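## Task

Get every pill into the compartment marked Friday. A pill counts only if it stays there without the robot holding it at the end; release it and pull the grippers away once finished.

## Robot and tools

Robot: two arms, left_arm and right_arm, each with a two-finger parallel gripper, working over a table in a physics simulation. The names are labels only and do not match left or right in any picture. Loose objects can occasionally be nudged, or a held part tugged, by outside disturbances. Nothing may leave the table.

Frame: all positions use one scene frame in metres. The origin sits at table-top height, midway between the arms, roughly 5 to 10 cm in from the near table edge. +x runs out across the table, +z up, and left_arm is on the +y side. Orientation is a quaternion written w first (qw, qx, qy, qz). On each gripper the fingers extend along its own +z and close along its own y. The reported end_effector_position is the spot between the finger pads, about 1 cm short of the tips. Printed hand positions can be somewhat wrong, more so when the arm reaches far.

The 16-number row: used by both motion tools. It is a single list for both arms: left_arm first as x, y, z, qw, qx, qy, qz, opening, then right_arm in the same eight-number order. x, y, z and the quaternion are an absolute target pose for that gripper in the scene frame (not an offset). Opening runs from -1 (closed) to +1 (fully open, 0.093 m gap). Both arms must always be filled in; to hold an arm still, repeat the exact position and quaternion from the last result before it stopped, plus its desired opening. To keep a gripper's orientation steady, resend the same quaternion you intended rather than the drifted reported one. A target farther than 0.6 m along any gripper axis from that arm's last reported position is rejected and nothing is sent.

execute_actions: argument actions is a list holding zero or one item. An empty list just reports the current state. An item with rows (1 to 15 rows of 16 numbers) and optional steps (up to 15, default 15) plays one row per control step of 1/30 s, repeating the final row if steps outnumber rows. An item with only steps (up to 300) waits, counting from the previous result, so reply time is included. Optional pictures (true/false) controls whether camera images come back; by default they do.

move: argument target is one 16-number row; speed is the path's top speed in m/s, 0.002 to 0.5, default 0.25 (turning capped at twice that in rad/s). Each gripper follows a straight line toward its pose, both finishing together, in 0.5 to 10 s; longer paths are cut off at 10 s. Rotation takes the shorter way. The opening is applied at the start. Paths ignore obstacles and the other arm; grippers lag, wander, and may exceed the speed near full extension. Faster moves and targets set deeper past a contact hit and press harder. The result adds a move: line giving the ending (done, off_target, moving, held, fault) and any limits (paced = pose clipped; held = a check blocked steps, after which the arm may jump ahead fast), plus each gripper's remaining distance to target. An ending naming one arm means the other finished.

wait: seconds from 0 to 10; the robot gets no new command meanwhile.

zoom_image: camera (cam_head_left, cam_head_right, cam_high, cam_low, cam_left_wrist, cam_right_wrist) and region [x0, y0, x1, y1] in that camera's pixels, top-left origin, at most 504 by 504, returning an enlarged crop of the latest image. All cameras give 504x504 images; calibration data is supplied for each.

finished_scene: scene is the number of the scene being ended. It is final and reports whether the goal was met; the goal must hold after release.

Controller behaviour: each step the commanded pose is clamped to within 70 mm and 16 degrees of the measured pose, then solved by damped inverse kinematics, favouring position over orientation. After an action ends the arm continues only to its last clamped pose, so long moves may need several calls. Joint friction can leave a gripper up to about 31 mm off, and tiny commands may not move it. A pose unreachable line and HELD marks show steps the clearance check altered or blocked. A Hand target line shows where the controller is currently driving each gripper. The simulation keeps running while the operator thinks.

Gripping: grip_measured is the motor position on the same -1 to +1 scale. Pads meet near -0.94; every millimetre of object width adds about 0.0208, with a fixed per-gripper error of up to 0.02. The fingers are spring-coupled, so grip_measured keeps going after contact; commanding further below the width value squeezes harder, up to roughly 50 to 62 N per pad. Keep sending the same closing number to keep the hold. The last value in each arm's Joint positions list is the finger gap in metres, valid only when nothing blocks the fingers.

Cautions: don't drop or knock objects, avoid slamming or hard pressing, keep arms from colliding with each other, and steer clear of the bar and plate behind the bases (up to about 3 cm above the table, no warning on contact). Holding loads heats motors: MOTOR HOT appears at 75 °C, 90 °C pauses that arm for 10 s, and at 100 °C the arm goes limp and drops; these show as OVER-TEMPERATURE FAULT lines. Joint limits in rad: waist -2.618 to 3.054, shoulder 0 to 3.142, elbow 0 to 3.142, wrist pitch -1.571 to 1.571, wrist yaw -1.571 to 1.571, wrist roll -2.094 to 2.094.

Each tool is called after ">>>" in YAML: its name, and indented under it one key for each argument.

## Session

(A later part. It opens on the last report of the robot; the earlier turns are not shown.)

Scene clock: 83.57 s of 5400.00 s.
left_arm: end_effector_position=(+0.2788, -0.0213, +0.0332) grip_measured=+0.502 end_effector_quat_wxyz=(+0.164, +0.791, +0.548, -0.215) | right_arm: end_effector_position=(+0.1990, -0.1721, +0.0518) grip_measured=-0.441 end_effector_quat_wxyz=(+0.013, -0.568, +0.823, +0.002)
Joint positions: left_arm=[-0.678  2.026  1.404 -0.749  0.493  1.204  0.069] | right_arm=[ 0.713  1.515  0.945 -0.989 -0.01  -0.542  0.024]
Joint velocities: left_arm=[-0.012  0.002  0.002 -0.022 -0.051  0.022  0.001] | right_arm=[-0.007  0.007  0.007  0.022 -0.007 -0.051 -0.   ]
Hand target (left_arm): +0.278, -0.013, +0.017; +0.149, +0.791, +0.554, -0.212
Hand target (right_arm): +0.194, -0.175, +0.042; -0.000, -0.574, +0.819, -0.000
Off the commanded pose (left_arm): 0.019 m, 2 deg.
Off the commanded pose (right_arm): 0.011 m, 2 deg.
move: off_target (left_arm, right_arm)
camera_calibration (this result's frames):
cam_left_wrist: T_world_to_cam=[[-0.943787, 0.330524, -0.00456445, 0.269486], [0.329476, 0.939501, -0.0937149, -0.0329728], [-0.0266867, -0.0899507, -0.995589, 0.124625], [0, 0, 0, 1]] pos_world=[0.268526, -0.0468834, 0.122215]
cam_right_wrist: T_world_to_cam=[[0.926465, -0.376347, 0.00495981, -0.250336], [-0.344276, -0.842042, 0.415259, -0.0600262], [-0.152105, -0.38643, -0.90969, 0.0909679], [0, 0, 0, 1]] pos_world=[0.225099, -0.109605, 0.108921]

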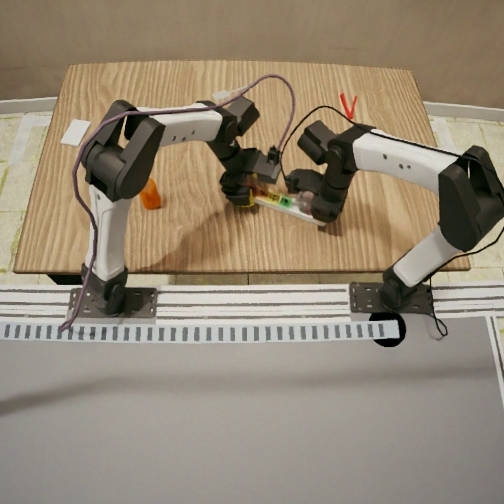

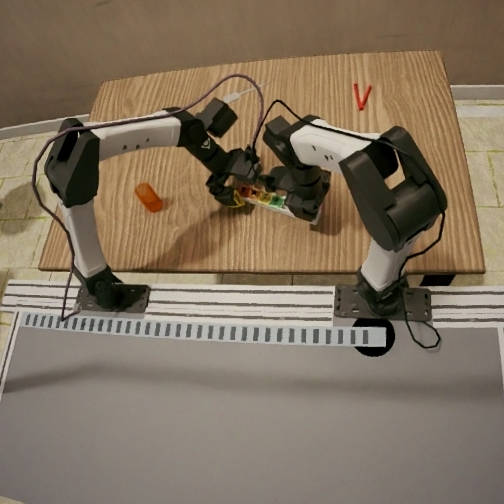

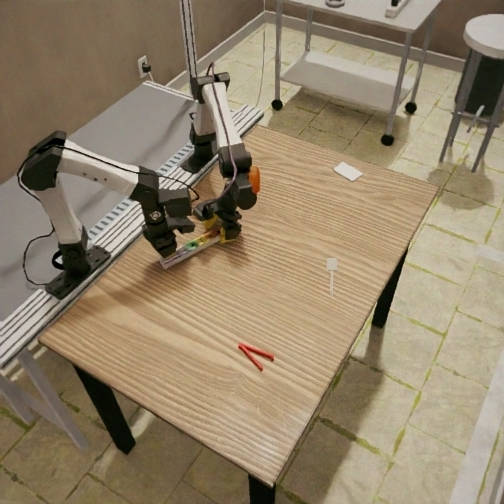

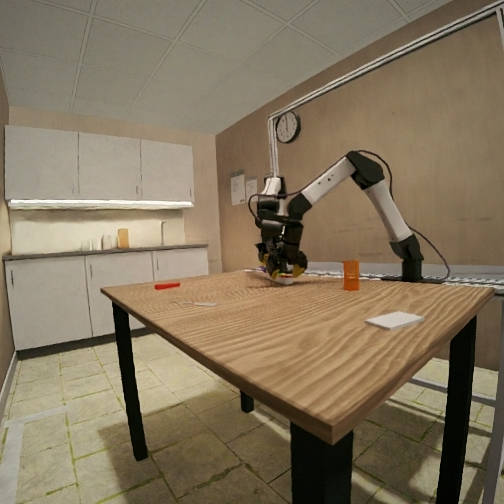

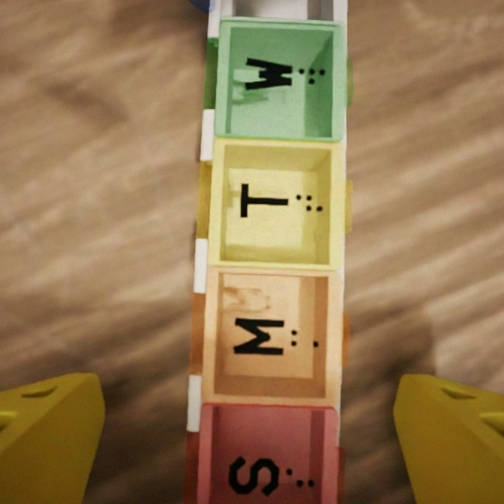

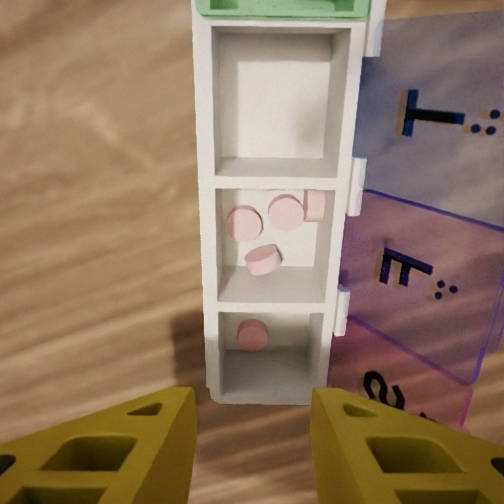

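>>> move:
  target: [0.277,-0.005,0.008,0.22,0.757,0.53,-0.314,0.5, 0.188,-0.174,0.036,0,-0.574,0.819,0,-0.48]
  speed: 0.04

Scene clock: 87.20 s of 5400.00 s.
left_arm: end_effector_position=(+0.2814, -0.0103, +0.0240) grip_measured=+0.502 end_effector_quat_wxyz=(+0.233, +0.759, +0.526, -0.304) | right_arm: end_effector_position=(+0.1929, -0.1719, +0.0437) grip_measured=-0.479 end_effector_quat_wxyz=(+0.009, -0.574, +0.819, +0.002)
Joint positions: left_arm=[-0.569  2.026  1.256 -0.568  0.738  1.273  0.069] | right_arm=[ 0.73   1.515  0.911 -0.964 -0.01  -0.54   0.022]
Joint velocities: left_arm=[-0.002  0.002  0.002 -0.022  0.007 -0.007  0.   ] | right_arm=[-0.032 -0.007 -0.007  0.022 -0.081 -0.007  0.   ]
Hand target (left_arm): +0.277, -0.005, +0.009; +0.221, +0.757, +0.530, -0.313
Hand target (right_arm): +0.188, -0.174, +0.036; -0.000, -0.574, +0.819, -0.000
Off the commanded pose (left_arm): 0.017 m, 2 deg.
Off the commanded pose (right_arm): 0.009 m, 1 deg.
move: off_target (left_arm)
camera_calibration (this result's frames):
cam_left_wrist: T_world_to_cam=[[-0.944012, 0.329725, -0.0111189, 0.268483], [0.31512, 0.891194, -0.3263, -0.0358837], [-0.0976801, -0.311535, -0.945201, 0.133061], [0, 0, 0, 1]] pos_world=[0.277756, -0.015093, 0.117046]
cam_right_wrist: T_world_to_cam=[[0.931957, -0.362567, 0.0011099, -0.243067], [-0.329175, -0.844834, 0.421782, -0.0623485], [-0.151986, -0.393448, -0.906696, 0.0813727], [0, 0, 0, 1]] pos_world=[0.218372, -0.108786, 0.100348]

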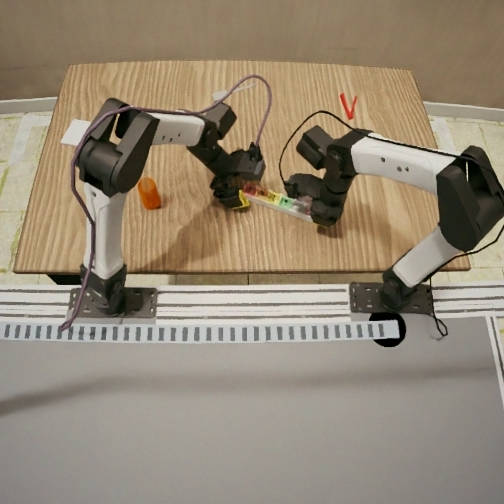

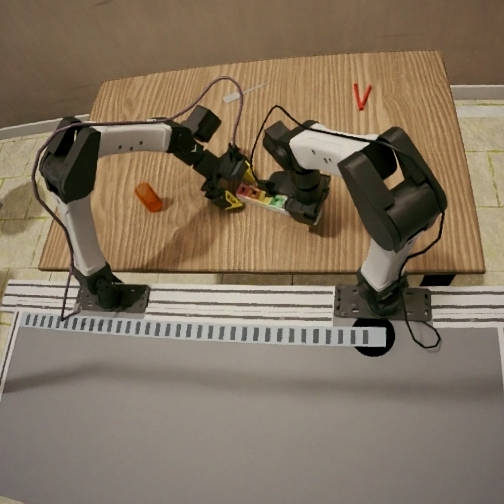

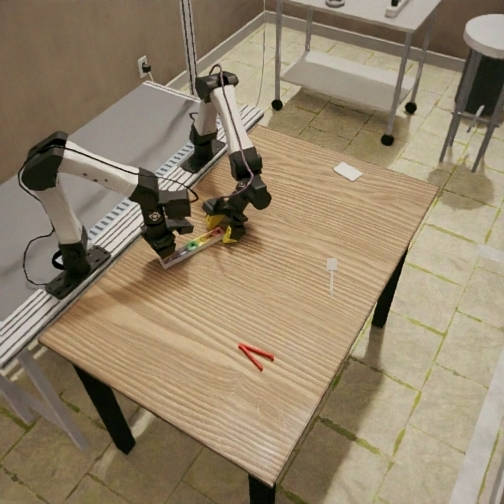

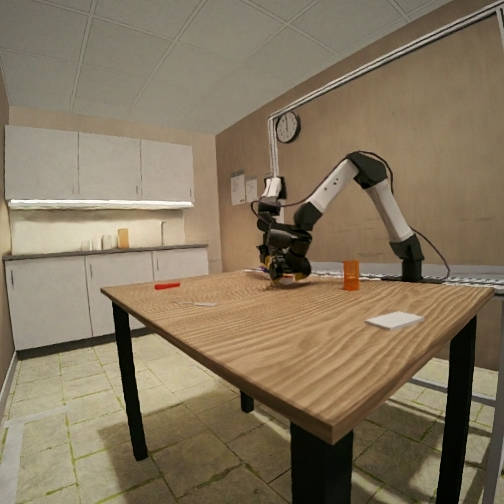

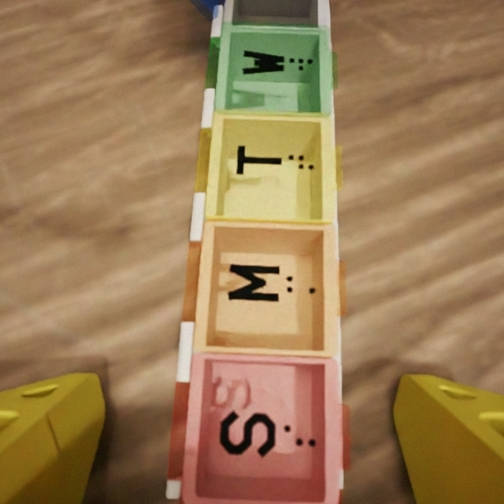

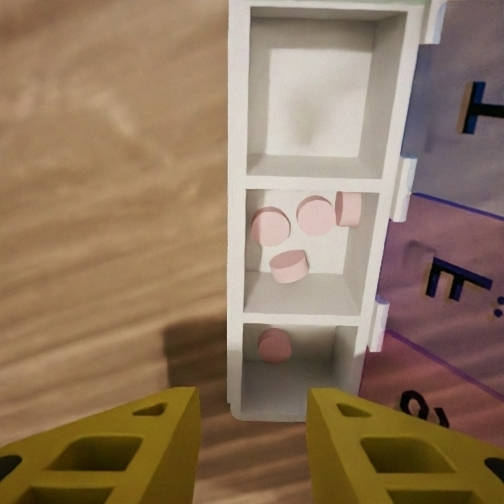

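>>> move:
  target: [0.277,-0.005,0.008,0.22,0.757,0.53,-0.314,-0.42, 0.188,-0.174,0.028,0,-0.574,0.819,0,-0.43]
  speed: 0.01

Scene clock: 90.00 s of 5400.00 s.
left_arm: end_effector_position=(+0.2811, -0.0113, +0.0242) grip_measured=-0.404 end_effector_quat_wxyz=(+0.235, +0.759, +0.523, -0.308) | right_arm: end_effector_position=(+0.1935, -0.1714, +0.0385) grip_measured=-0.431 end_effector_quat_wxyz=(+0.015, -0.573, +0.819, +0.002)
Joint positions: left_arm=[-0.569  2.029  1.256 -0.564  0.747  1.275  0.026] | right_arm=[ 0.73   1.515  0.889 -0.93  -0.01  -0.54   0.024]
Joint velocities: left_arm=[ 0.002  0.007 -0.002 -0.066 -0.051  0.007 -0.001] | right_arm=[ 0.022  0.007  0.002 -0.007 -0.007 -0.051  0.   ]
Hand target (left_arm): +0.277, -0.005, +0.009; +0.220, +0.756, +0.530, -0.314
Hand target (right_arm): +0.188, -0.174, +0.028; -0.000, -0.574, +0.819, -0.000
Off the commanded pose (left_arm): 0.018 m, 2 deg.
Off the commanded pose (right_arm): 0.012 m, 2 deg.
move: off_target (left_arm, right_arm)
camera_calibration (this result's frames):
cam_left_wrist: T_world_to_cam=[[-0.942901, 0.332866, -0.0117066, 0.268249], [0.317419, 0.887387, -0.33435, -0.0352681], [-0.100905, -0.318975, -0.942376, 0.133596], [0, 0, 0, 1]] pos_world=[0.277608, -0.0153808, 0.117246]
cam_right_wrist: T_world_to_cam=[[0.931678, -0.363222, 0.00675827, -0.243775], [-0.333446, -0.847625, 0.41273, -0.0588548], [-0.144184, -0.386785, -0.910828, 0.0767771], [0, 0, 0, 1]] pos_world=[0.218565, -0.108735, 0.0958694]

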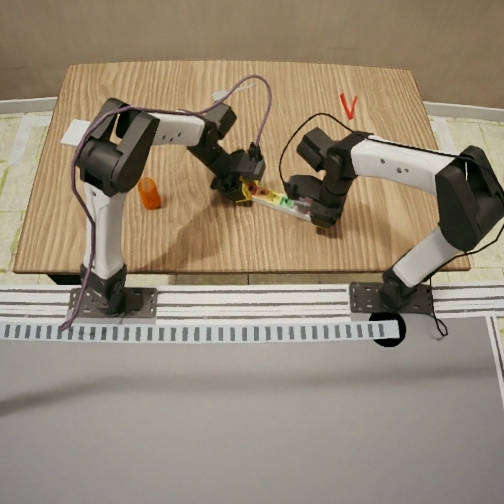

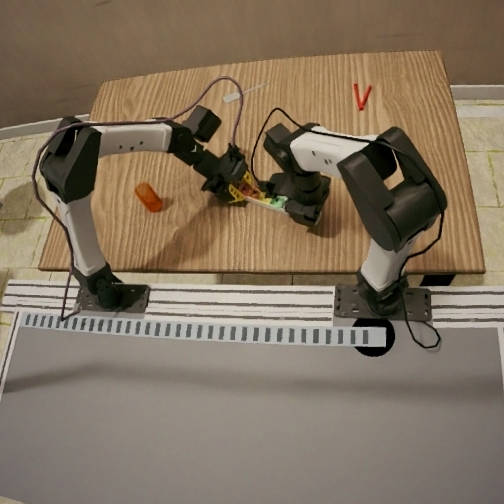

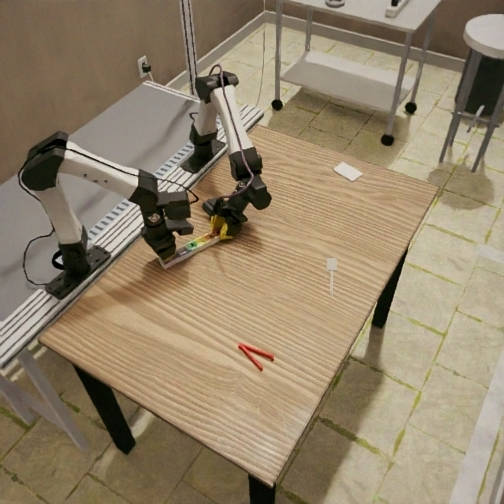

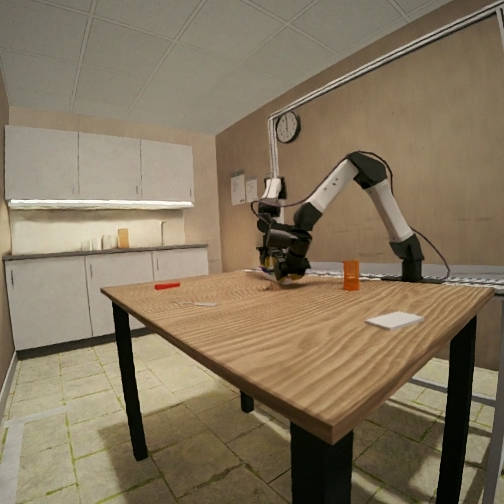

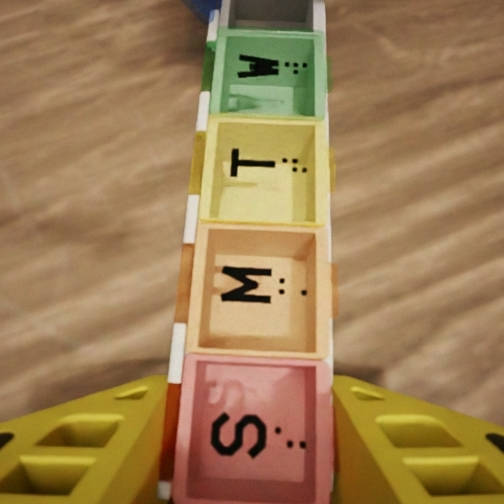

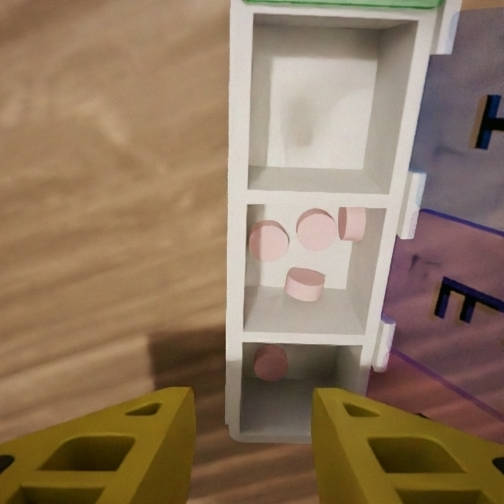

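Now nearer the wall; descend.

>>> move:
  target: [0.277,-0.005,0.008,0.22,0.757,0.53,-0.314,-0.42, 0.188,-0.173,0.012,0,-0.574,0.819,0,-0.49]
  speed: 0.01

Scene clock: 93.23 s of 5400.00 s.
left_arm: end_effector_position=(+0.2810, -0.0114, +0.0243) grip_measured=-0.404 end_effector_quat_wxyz=(+0.235, +0.759, +0.523, -0.308) | right_arm: end_effector_position=(+0.1940, -0.1695, +0.0273) grip_measured=-0.489 end_effector_quat_wxyz=(+0.019, -0.573, +0.819, +0.003)
Joint positions: left_arm=[-0.569  2.029  1.256 -0.564  0.748  1.276  0.026] | right_arm=[ 0.735  1.532  0.856 -0.872 -0.01  -0.534  0.022]
Joint velocities: left_arm=[ 0.002  0.007  0.002  0.007 -0.022 -0.007  0.001] | right_arm=[-0.027 -0.012  0.002 -0.095 -0.081 -0.022  0.   ]
Hand target (left_arm): +0.277, -0.005, +0.009; +0.220, +0.756, +0.530, -0.314
Hand target (right_arm): +0.188, -0.173, +0.013; +0.000, -0.574, +0.819, -0.000
Off the commanded pose (left_arm): 0.018 m, 2 deg.
Off the commanded pose (right_arm): 0.017 m, 2 deg.
move: off_target (left_arm, right_arm)
camera_calibration (this result's frames):
cam_left_wrist: T_world_to_cam=[[-0.942753, 0.333283, -0.0118166, 0.268174], [0.317774, 0.887005, -0.335024, -0.035246], [-0.101176, -0.3196, -0.942136, 0.133712], [0, 0, 0, 1]] pos_world=[0.277551, -0.0153801, 0.117336]
cam_right_wrist: T_world_to_cam=[[0.931509, -0.363559, 0.0107621, -0.243584], [-0.336327, -0.849713, 0.406044, -0.0520044], [-0.138476, -0.381853, -0.91379, 0.0672135], [0, 0, 0, 1]] pos_world=[0.218718, -0.10708, 0.0851565]

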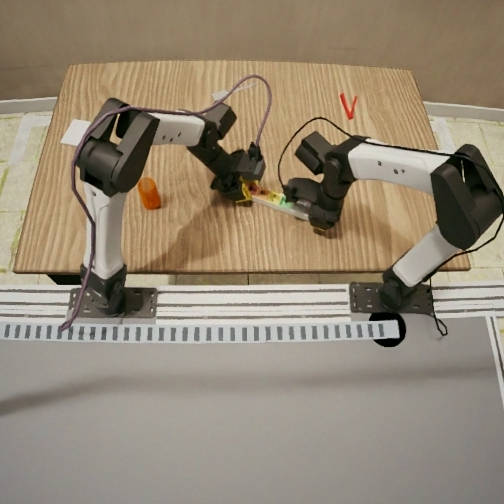

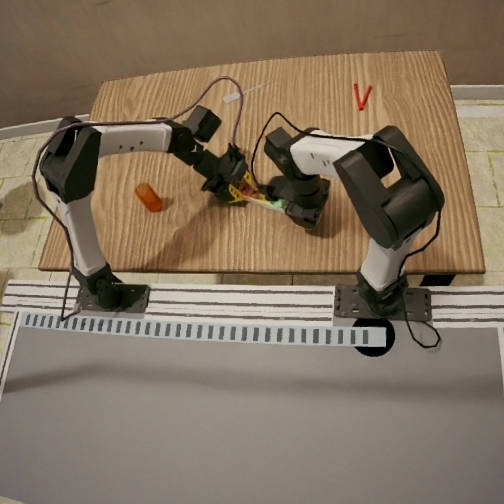

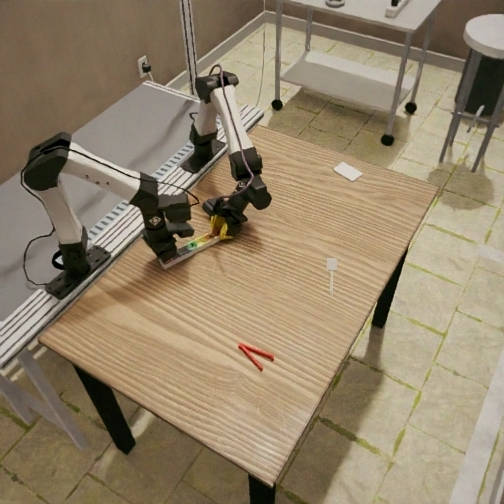

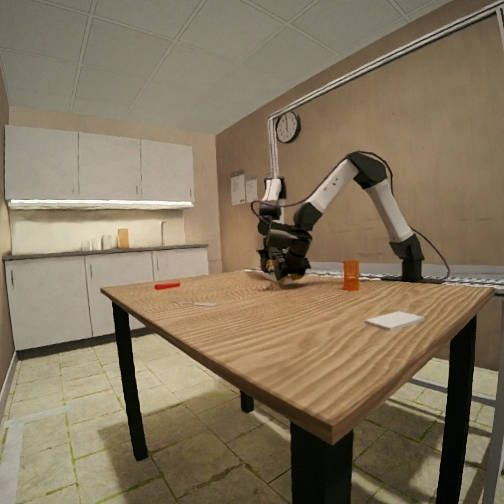

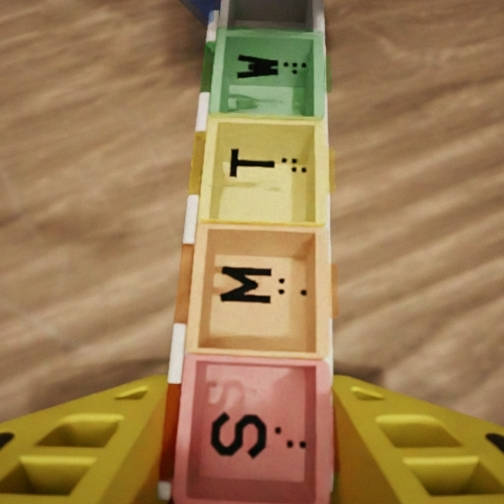

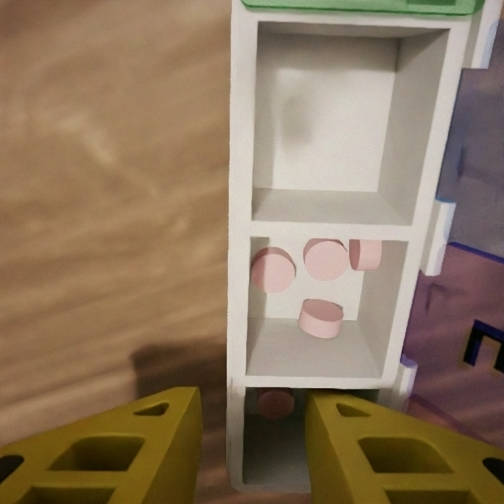

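>>> move:
  target: [0.277,-0.005,0.008,0.22,0.757,0.53,-0.314,-0.42, 0.1875,-0.176,-0.002,0,-0.574,0.819,0,-0.49]
  speed: 0.01

>>> zoom_image:
  camera: "cam_head_right"
  region: [270,180,350,250]

>>> zoom_image:
  camera: "cam_high"
  region: [140,220,210,280]

Scene clock: 97.17 s of 5400.00 s.
left_arm: end_effector_position=(+0.2811, -0.0114, +0.0248) grip_measured=-0.404 end_effector_quat_wxyz=(+0.235, +0.756, +0.526, -0.311) | right_arm: end_effector_position=(+0.1964, -0.1704, +0.0244) grip_measured=-0.489 end_effector_quat_wxyz=(+0.025, -0.573, +0.819, -0.003)
Joint positions: left_arm=[-0.568  2.029  1.256 -0.564  0.753  1.267  0.026] | right_arm=[ 0.735  1.532  0.843 -0.848  0.003 -0.533  0.022]
Joint velocities: left_arm=[-0.012 -0.017  0.002 -0.022  0.037  0.022 -0.   ] | right_arm=[-0.012 -0.007 -0.022 -0.022  0.022  0.051  0.   ]
Hand target (left_arm): +0.277, -0.005, +0.009; +0.220, +0.756, +0.530, -0.314
Hand target (right_arm): +0.186, -0.177, +0.001; -0.001, -0.574, +0.819, -0.000
Off the commanded pose (left_arm): 0.018 m, 2 deg.
Off the commanded pose (right_arm): 0.028 m, 3 deg.
move: off_target (left_arm, right_arm)
camera_calibration (this result's frames):
cam_left_wrist: T_world_to_cam=[[-0.945072, 0.326836, -0.0042495, 0.268631], [0.308817, 0.888558, -0.33926, -0.0324747], [-0.107106, -0.321937, -0.940683, 0.135811], [0, 0, 0, 1]] pos_world=[0.27845, -0.0152198, 0.11788]
cam_right_wrist: T_world_to_cam=[[0.930874, -0.364307, 0.0274608, -0.246517], [-0.343841, -0.848211, 0.402879, -0.0489541], [-0.123479, -0.384472, -0.914841, 0.061153], [0, 0, 0, 1]] pos_world=[0.220195, -0.10782, 0.0824374]

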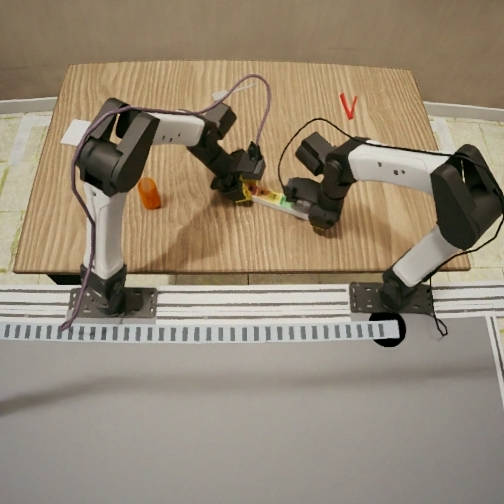

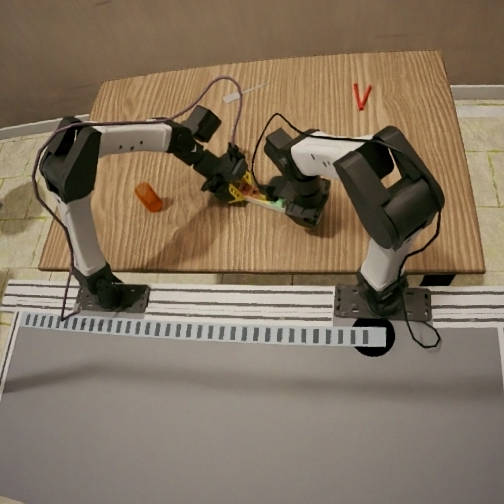

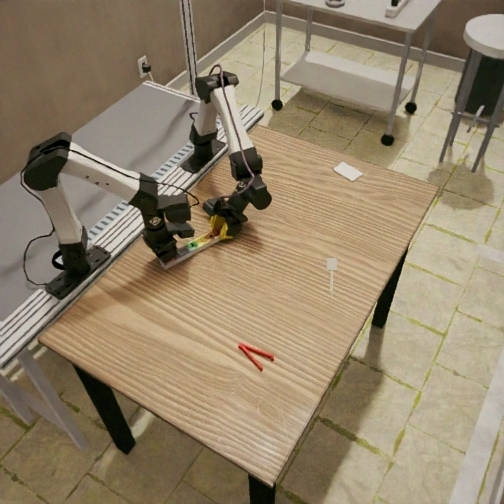

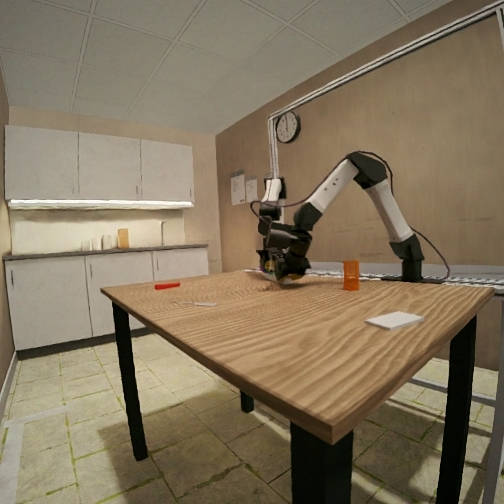

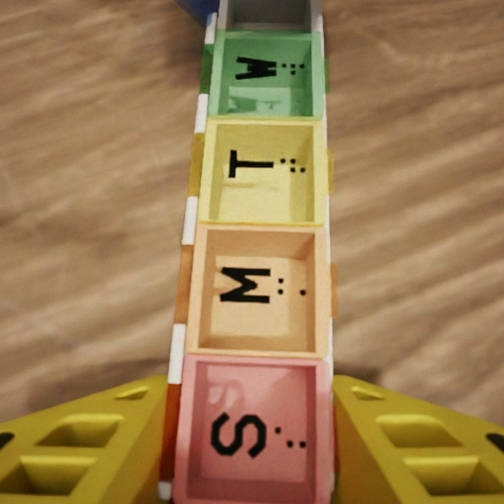

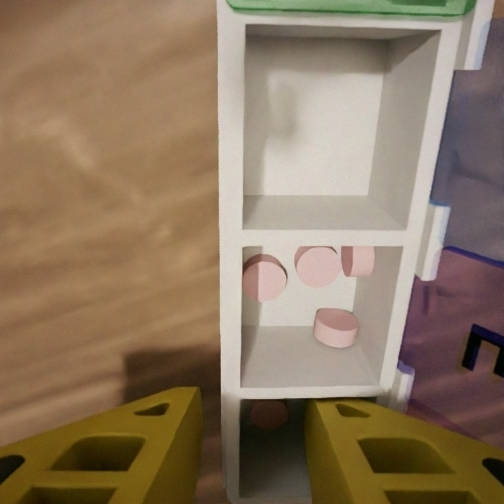

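Region (270, 180, 350, 250) of cam_head_right's 504x504 image, scaled by 6.300, with more detail than that image has; it fills the top 441 rows of this view, and the rest is white.

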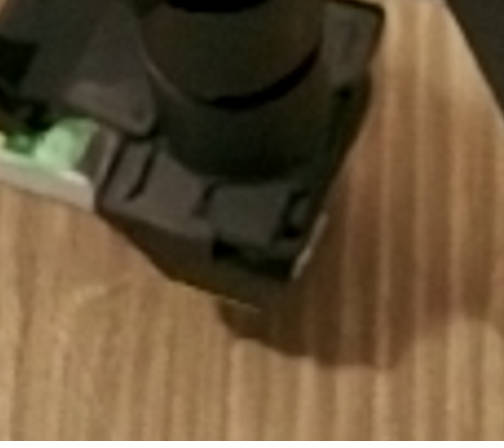

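Region (140, 220, 210, 280) of cam_high's 504x504 image, scaled by 7.200, with more detail than that image has; it fills the top 432 rows of this view, and the rest is white.

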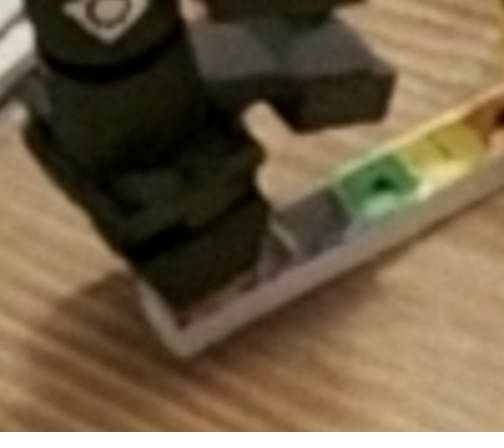

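>>> move:
  target: [0.277,-0.005,0.008,0.22,0.757,0.53,-0.314,-0.42, 0.186,-0.175,0.0,0,-0.574,0.819,0,-0.62]
  speed: 0.01

Scene clock: 100.60 s of 5400.00 s.
left_arm: end_effector_position=(+0.2811, -0.0114, +0.0248) grip_measured=-0.404 end_effector_quat_wxyz=(+0.234, +0.755, +0.527, -0.311) | right_arm: end_effector_position=(+0.1973, -0.1696, +0.0231) grip_measured=-0.619 end_effector_quat_wxyz=(+0.028, -0.573, +0.819, -0.003)
Joint positions: left_arm=[-0.568  2.029  1.256 -0.564  0.753  1.265  0.026] | right_arm=[ 0.735  1.534  0.839 -0.837  0.003 -0.533  0.015]
Joint velocities: left_arm=[ 0.002 -0.012 -0.017  0.051 -0.022  0.081 -0.   ] | right_arm=[ 0.002 -0.007  0.017  0.037 -0.022 -0.051  0.001]
Hand target (left_arm): +0.277, -0.005, +0.009; +0.220, +0.756, +0.530, -0.314
Hand target (right_arm): +0.185, -0.176, +0.002; -0.001, -0.574, +0.819, -0.001
Off the commanded pose (left_arm): 0.018 m, 2 deg.
Off the commanded pose (right_arm): 0.026 m, 3 deg.
move: off_target (left_arm, right_arm)
camera_calibration (this result's frames):
cam_left_wrist: T_world_to_cam=[[-0.945335, 0.326083, -0.0034285, 0.268676], [0.307844, 0.88889, -0.339274, -0.032197], [-0.107584, -0.321783, -0.940681, 0.135947], [0, 0, 0, 1]] pos_world=[0.278526, -0.0152456, 0.117881]
cam_right_wrist: T_world_to_cam=[[0.930778, -0.36436, 0.0298845, -0.2471], [-0.345344, -0.849485, 0.398888, -0.0473349], [-0.119953, -0.381597, -0.916512, 0.0601825], [0, 0, 0, 1]] pos_world=[0.220868, -0.107278, 0.0814239]

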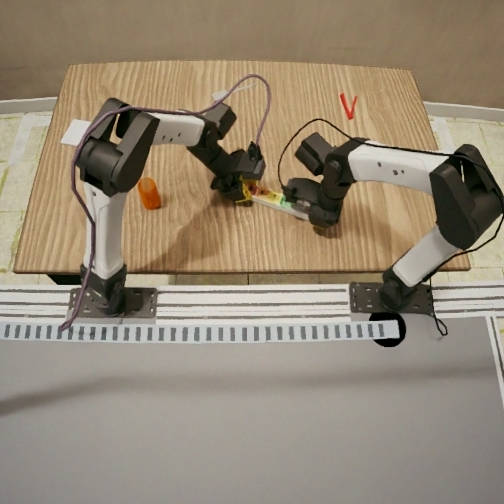

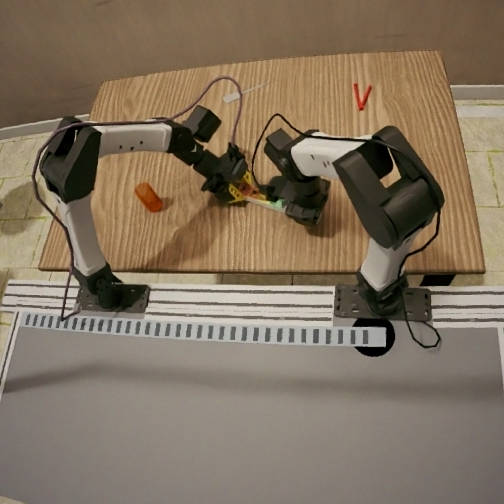

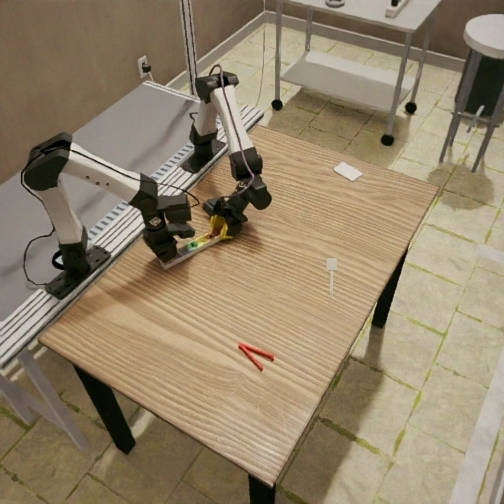

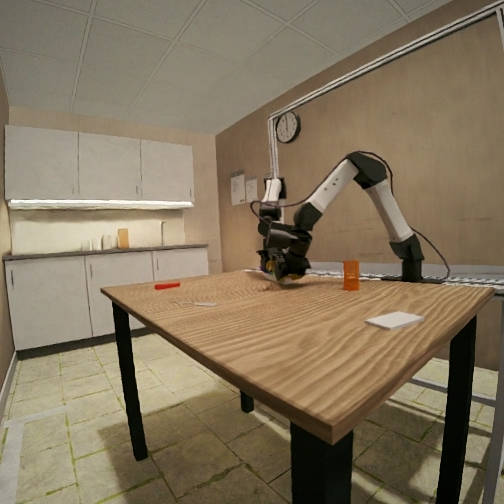

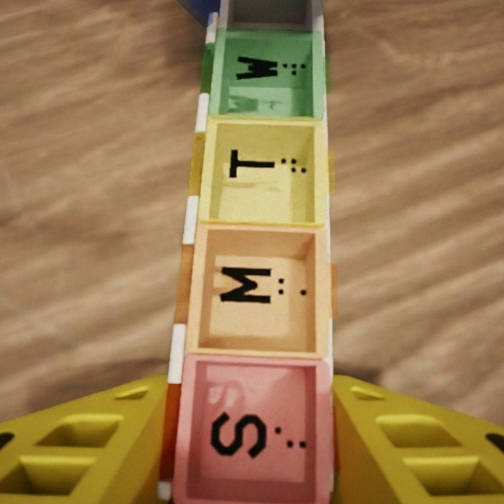

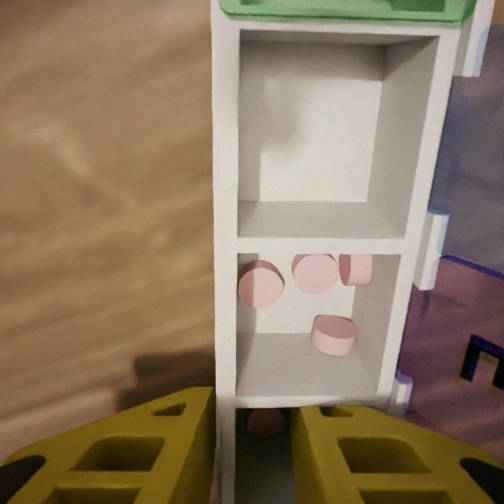

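>>> move:
  target: [0.277,-0.005,0.008,0.22,0.757,0.53,-0.314,-0.42,0.186,-0.175,0.09,0,-0.574,0.819,0,-0.62]
  speed: 0.1

Scene clock: 103.00 s of 5400.00 s.
left_arm: end_effector_position=(+0.2810, -0.0115, +0.0249) grip_measured=-0.404 end_effector_quat_wxyz=(+0.236, +0.758, +0.523, -0.310) | right_arm: end_effector_position=(+0.1819, -0.1809, +0.0799) grip_measured=-0.619 end_effector_quat_wxyz=(-0.017, -0.573, +0.819, -0.005)
Joint positions: left_arm=[-0.568  2.029  1.256 -0.564  0.754  1.275  0.026] | right_arm=[ 0.735  1.471  1.021 -1.171 -0.001 -0.533  0.015]
Joint velocities: left_arm=[ 0.002 -0.002 -0.007  0.037 -0.066  0.037 -0.001] | right_arm=[ 0.012  0.007 -0.002 -0.007 -0.022  0.037  0.001]
Hand target (left_arm): +0.277, -0.005, +0.009; +0.220, +0.756, +0.530, -0.314
Hand target (right_arm): +0.186, -0.176, +0.090; +0.000, -0.574, +0.819, -0.000
Off the commanded pose (left_arm): 0.019 m, 2 deg.
Off the commanded pose (right_arm): 0.012 m, 2 deg.
move: off_target (left_arm, right_arm)
camera_calibration (this result's frames):
cam_left_wrist: T_world_to_cam=[[-0.943018, 0.332592, -0.0100272, 0.268202], [0.31599, 0.88569, -0.340152, -0.0343364], [-0.104251, -0.323938, -0.940317, 0.135056], [0, 0, 0, 1]] pos_world=[0.277849, -0.0150403, 0.118006]
cam_right_wrist: T_world_to_cam=[[0.930983, -0.364652, -0.0172809, -0.234828], [-0.314807, -0.825892, 0.467759, -0.0917156], [-0.184841, -0.430036, -0.883687, 0.10655], [0, 0, 0, 1]] pos_world=[0.209443, -0.115558, 0.133]

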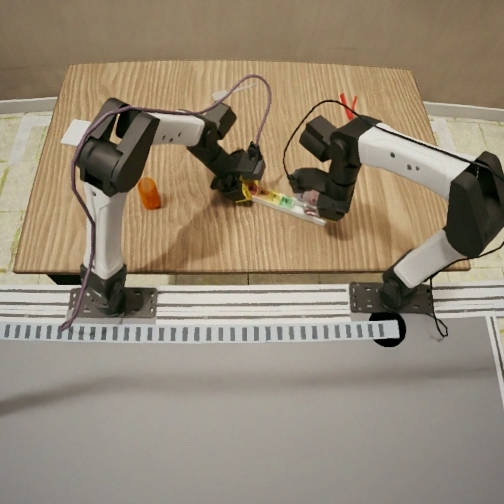

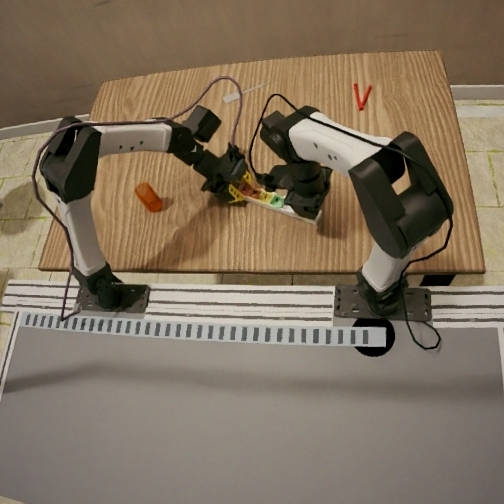

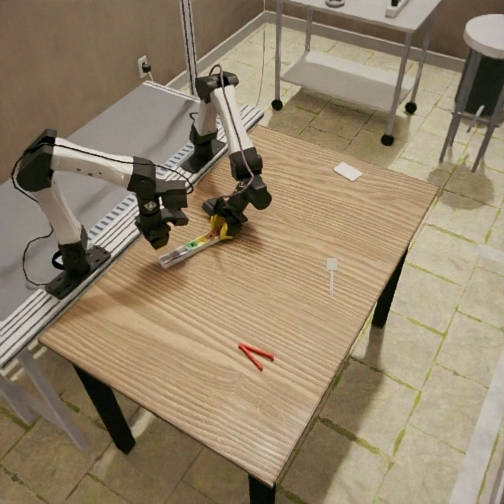

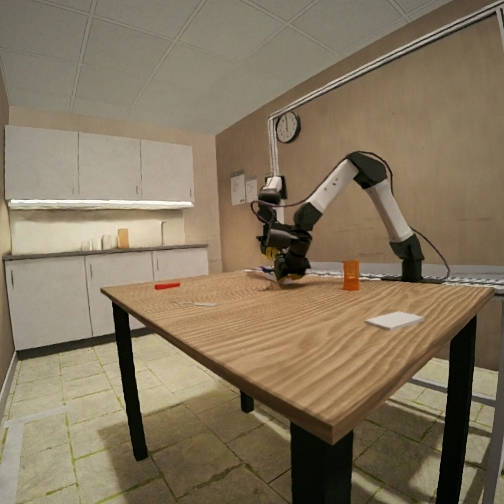

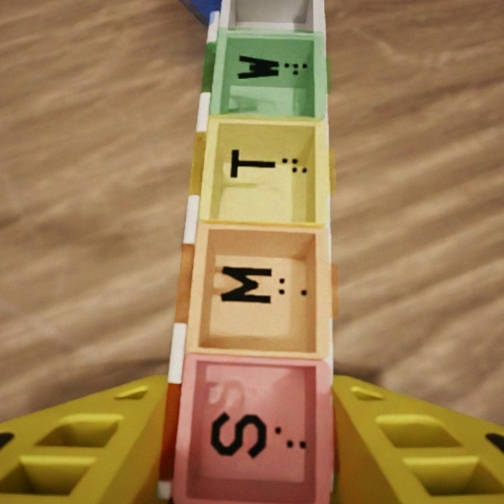

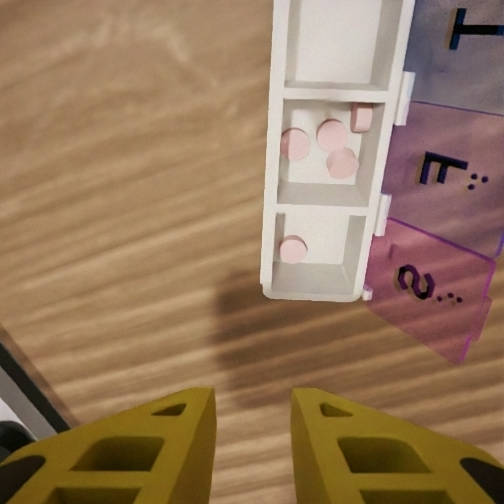

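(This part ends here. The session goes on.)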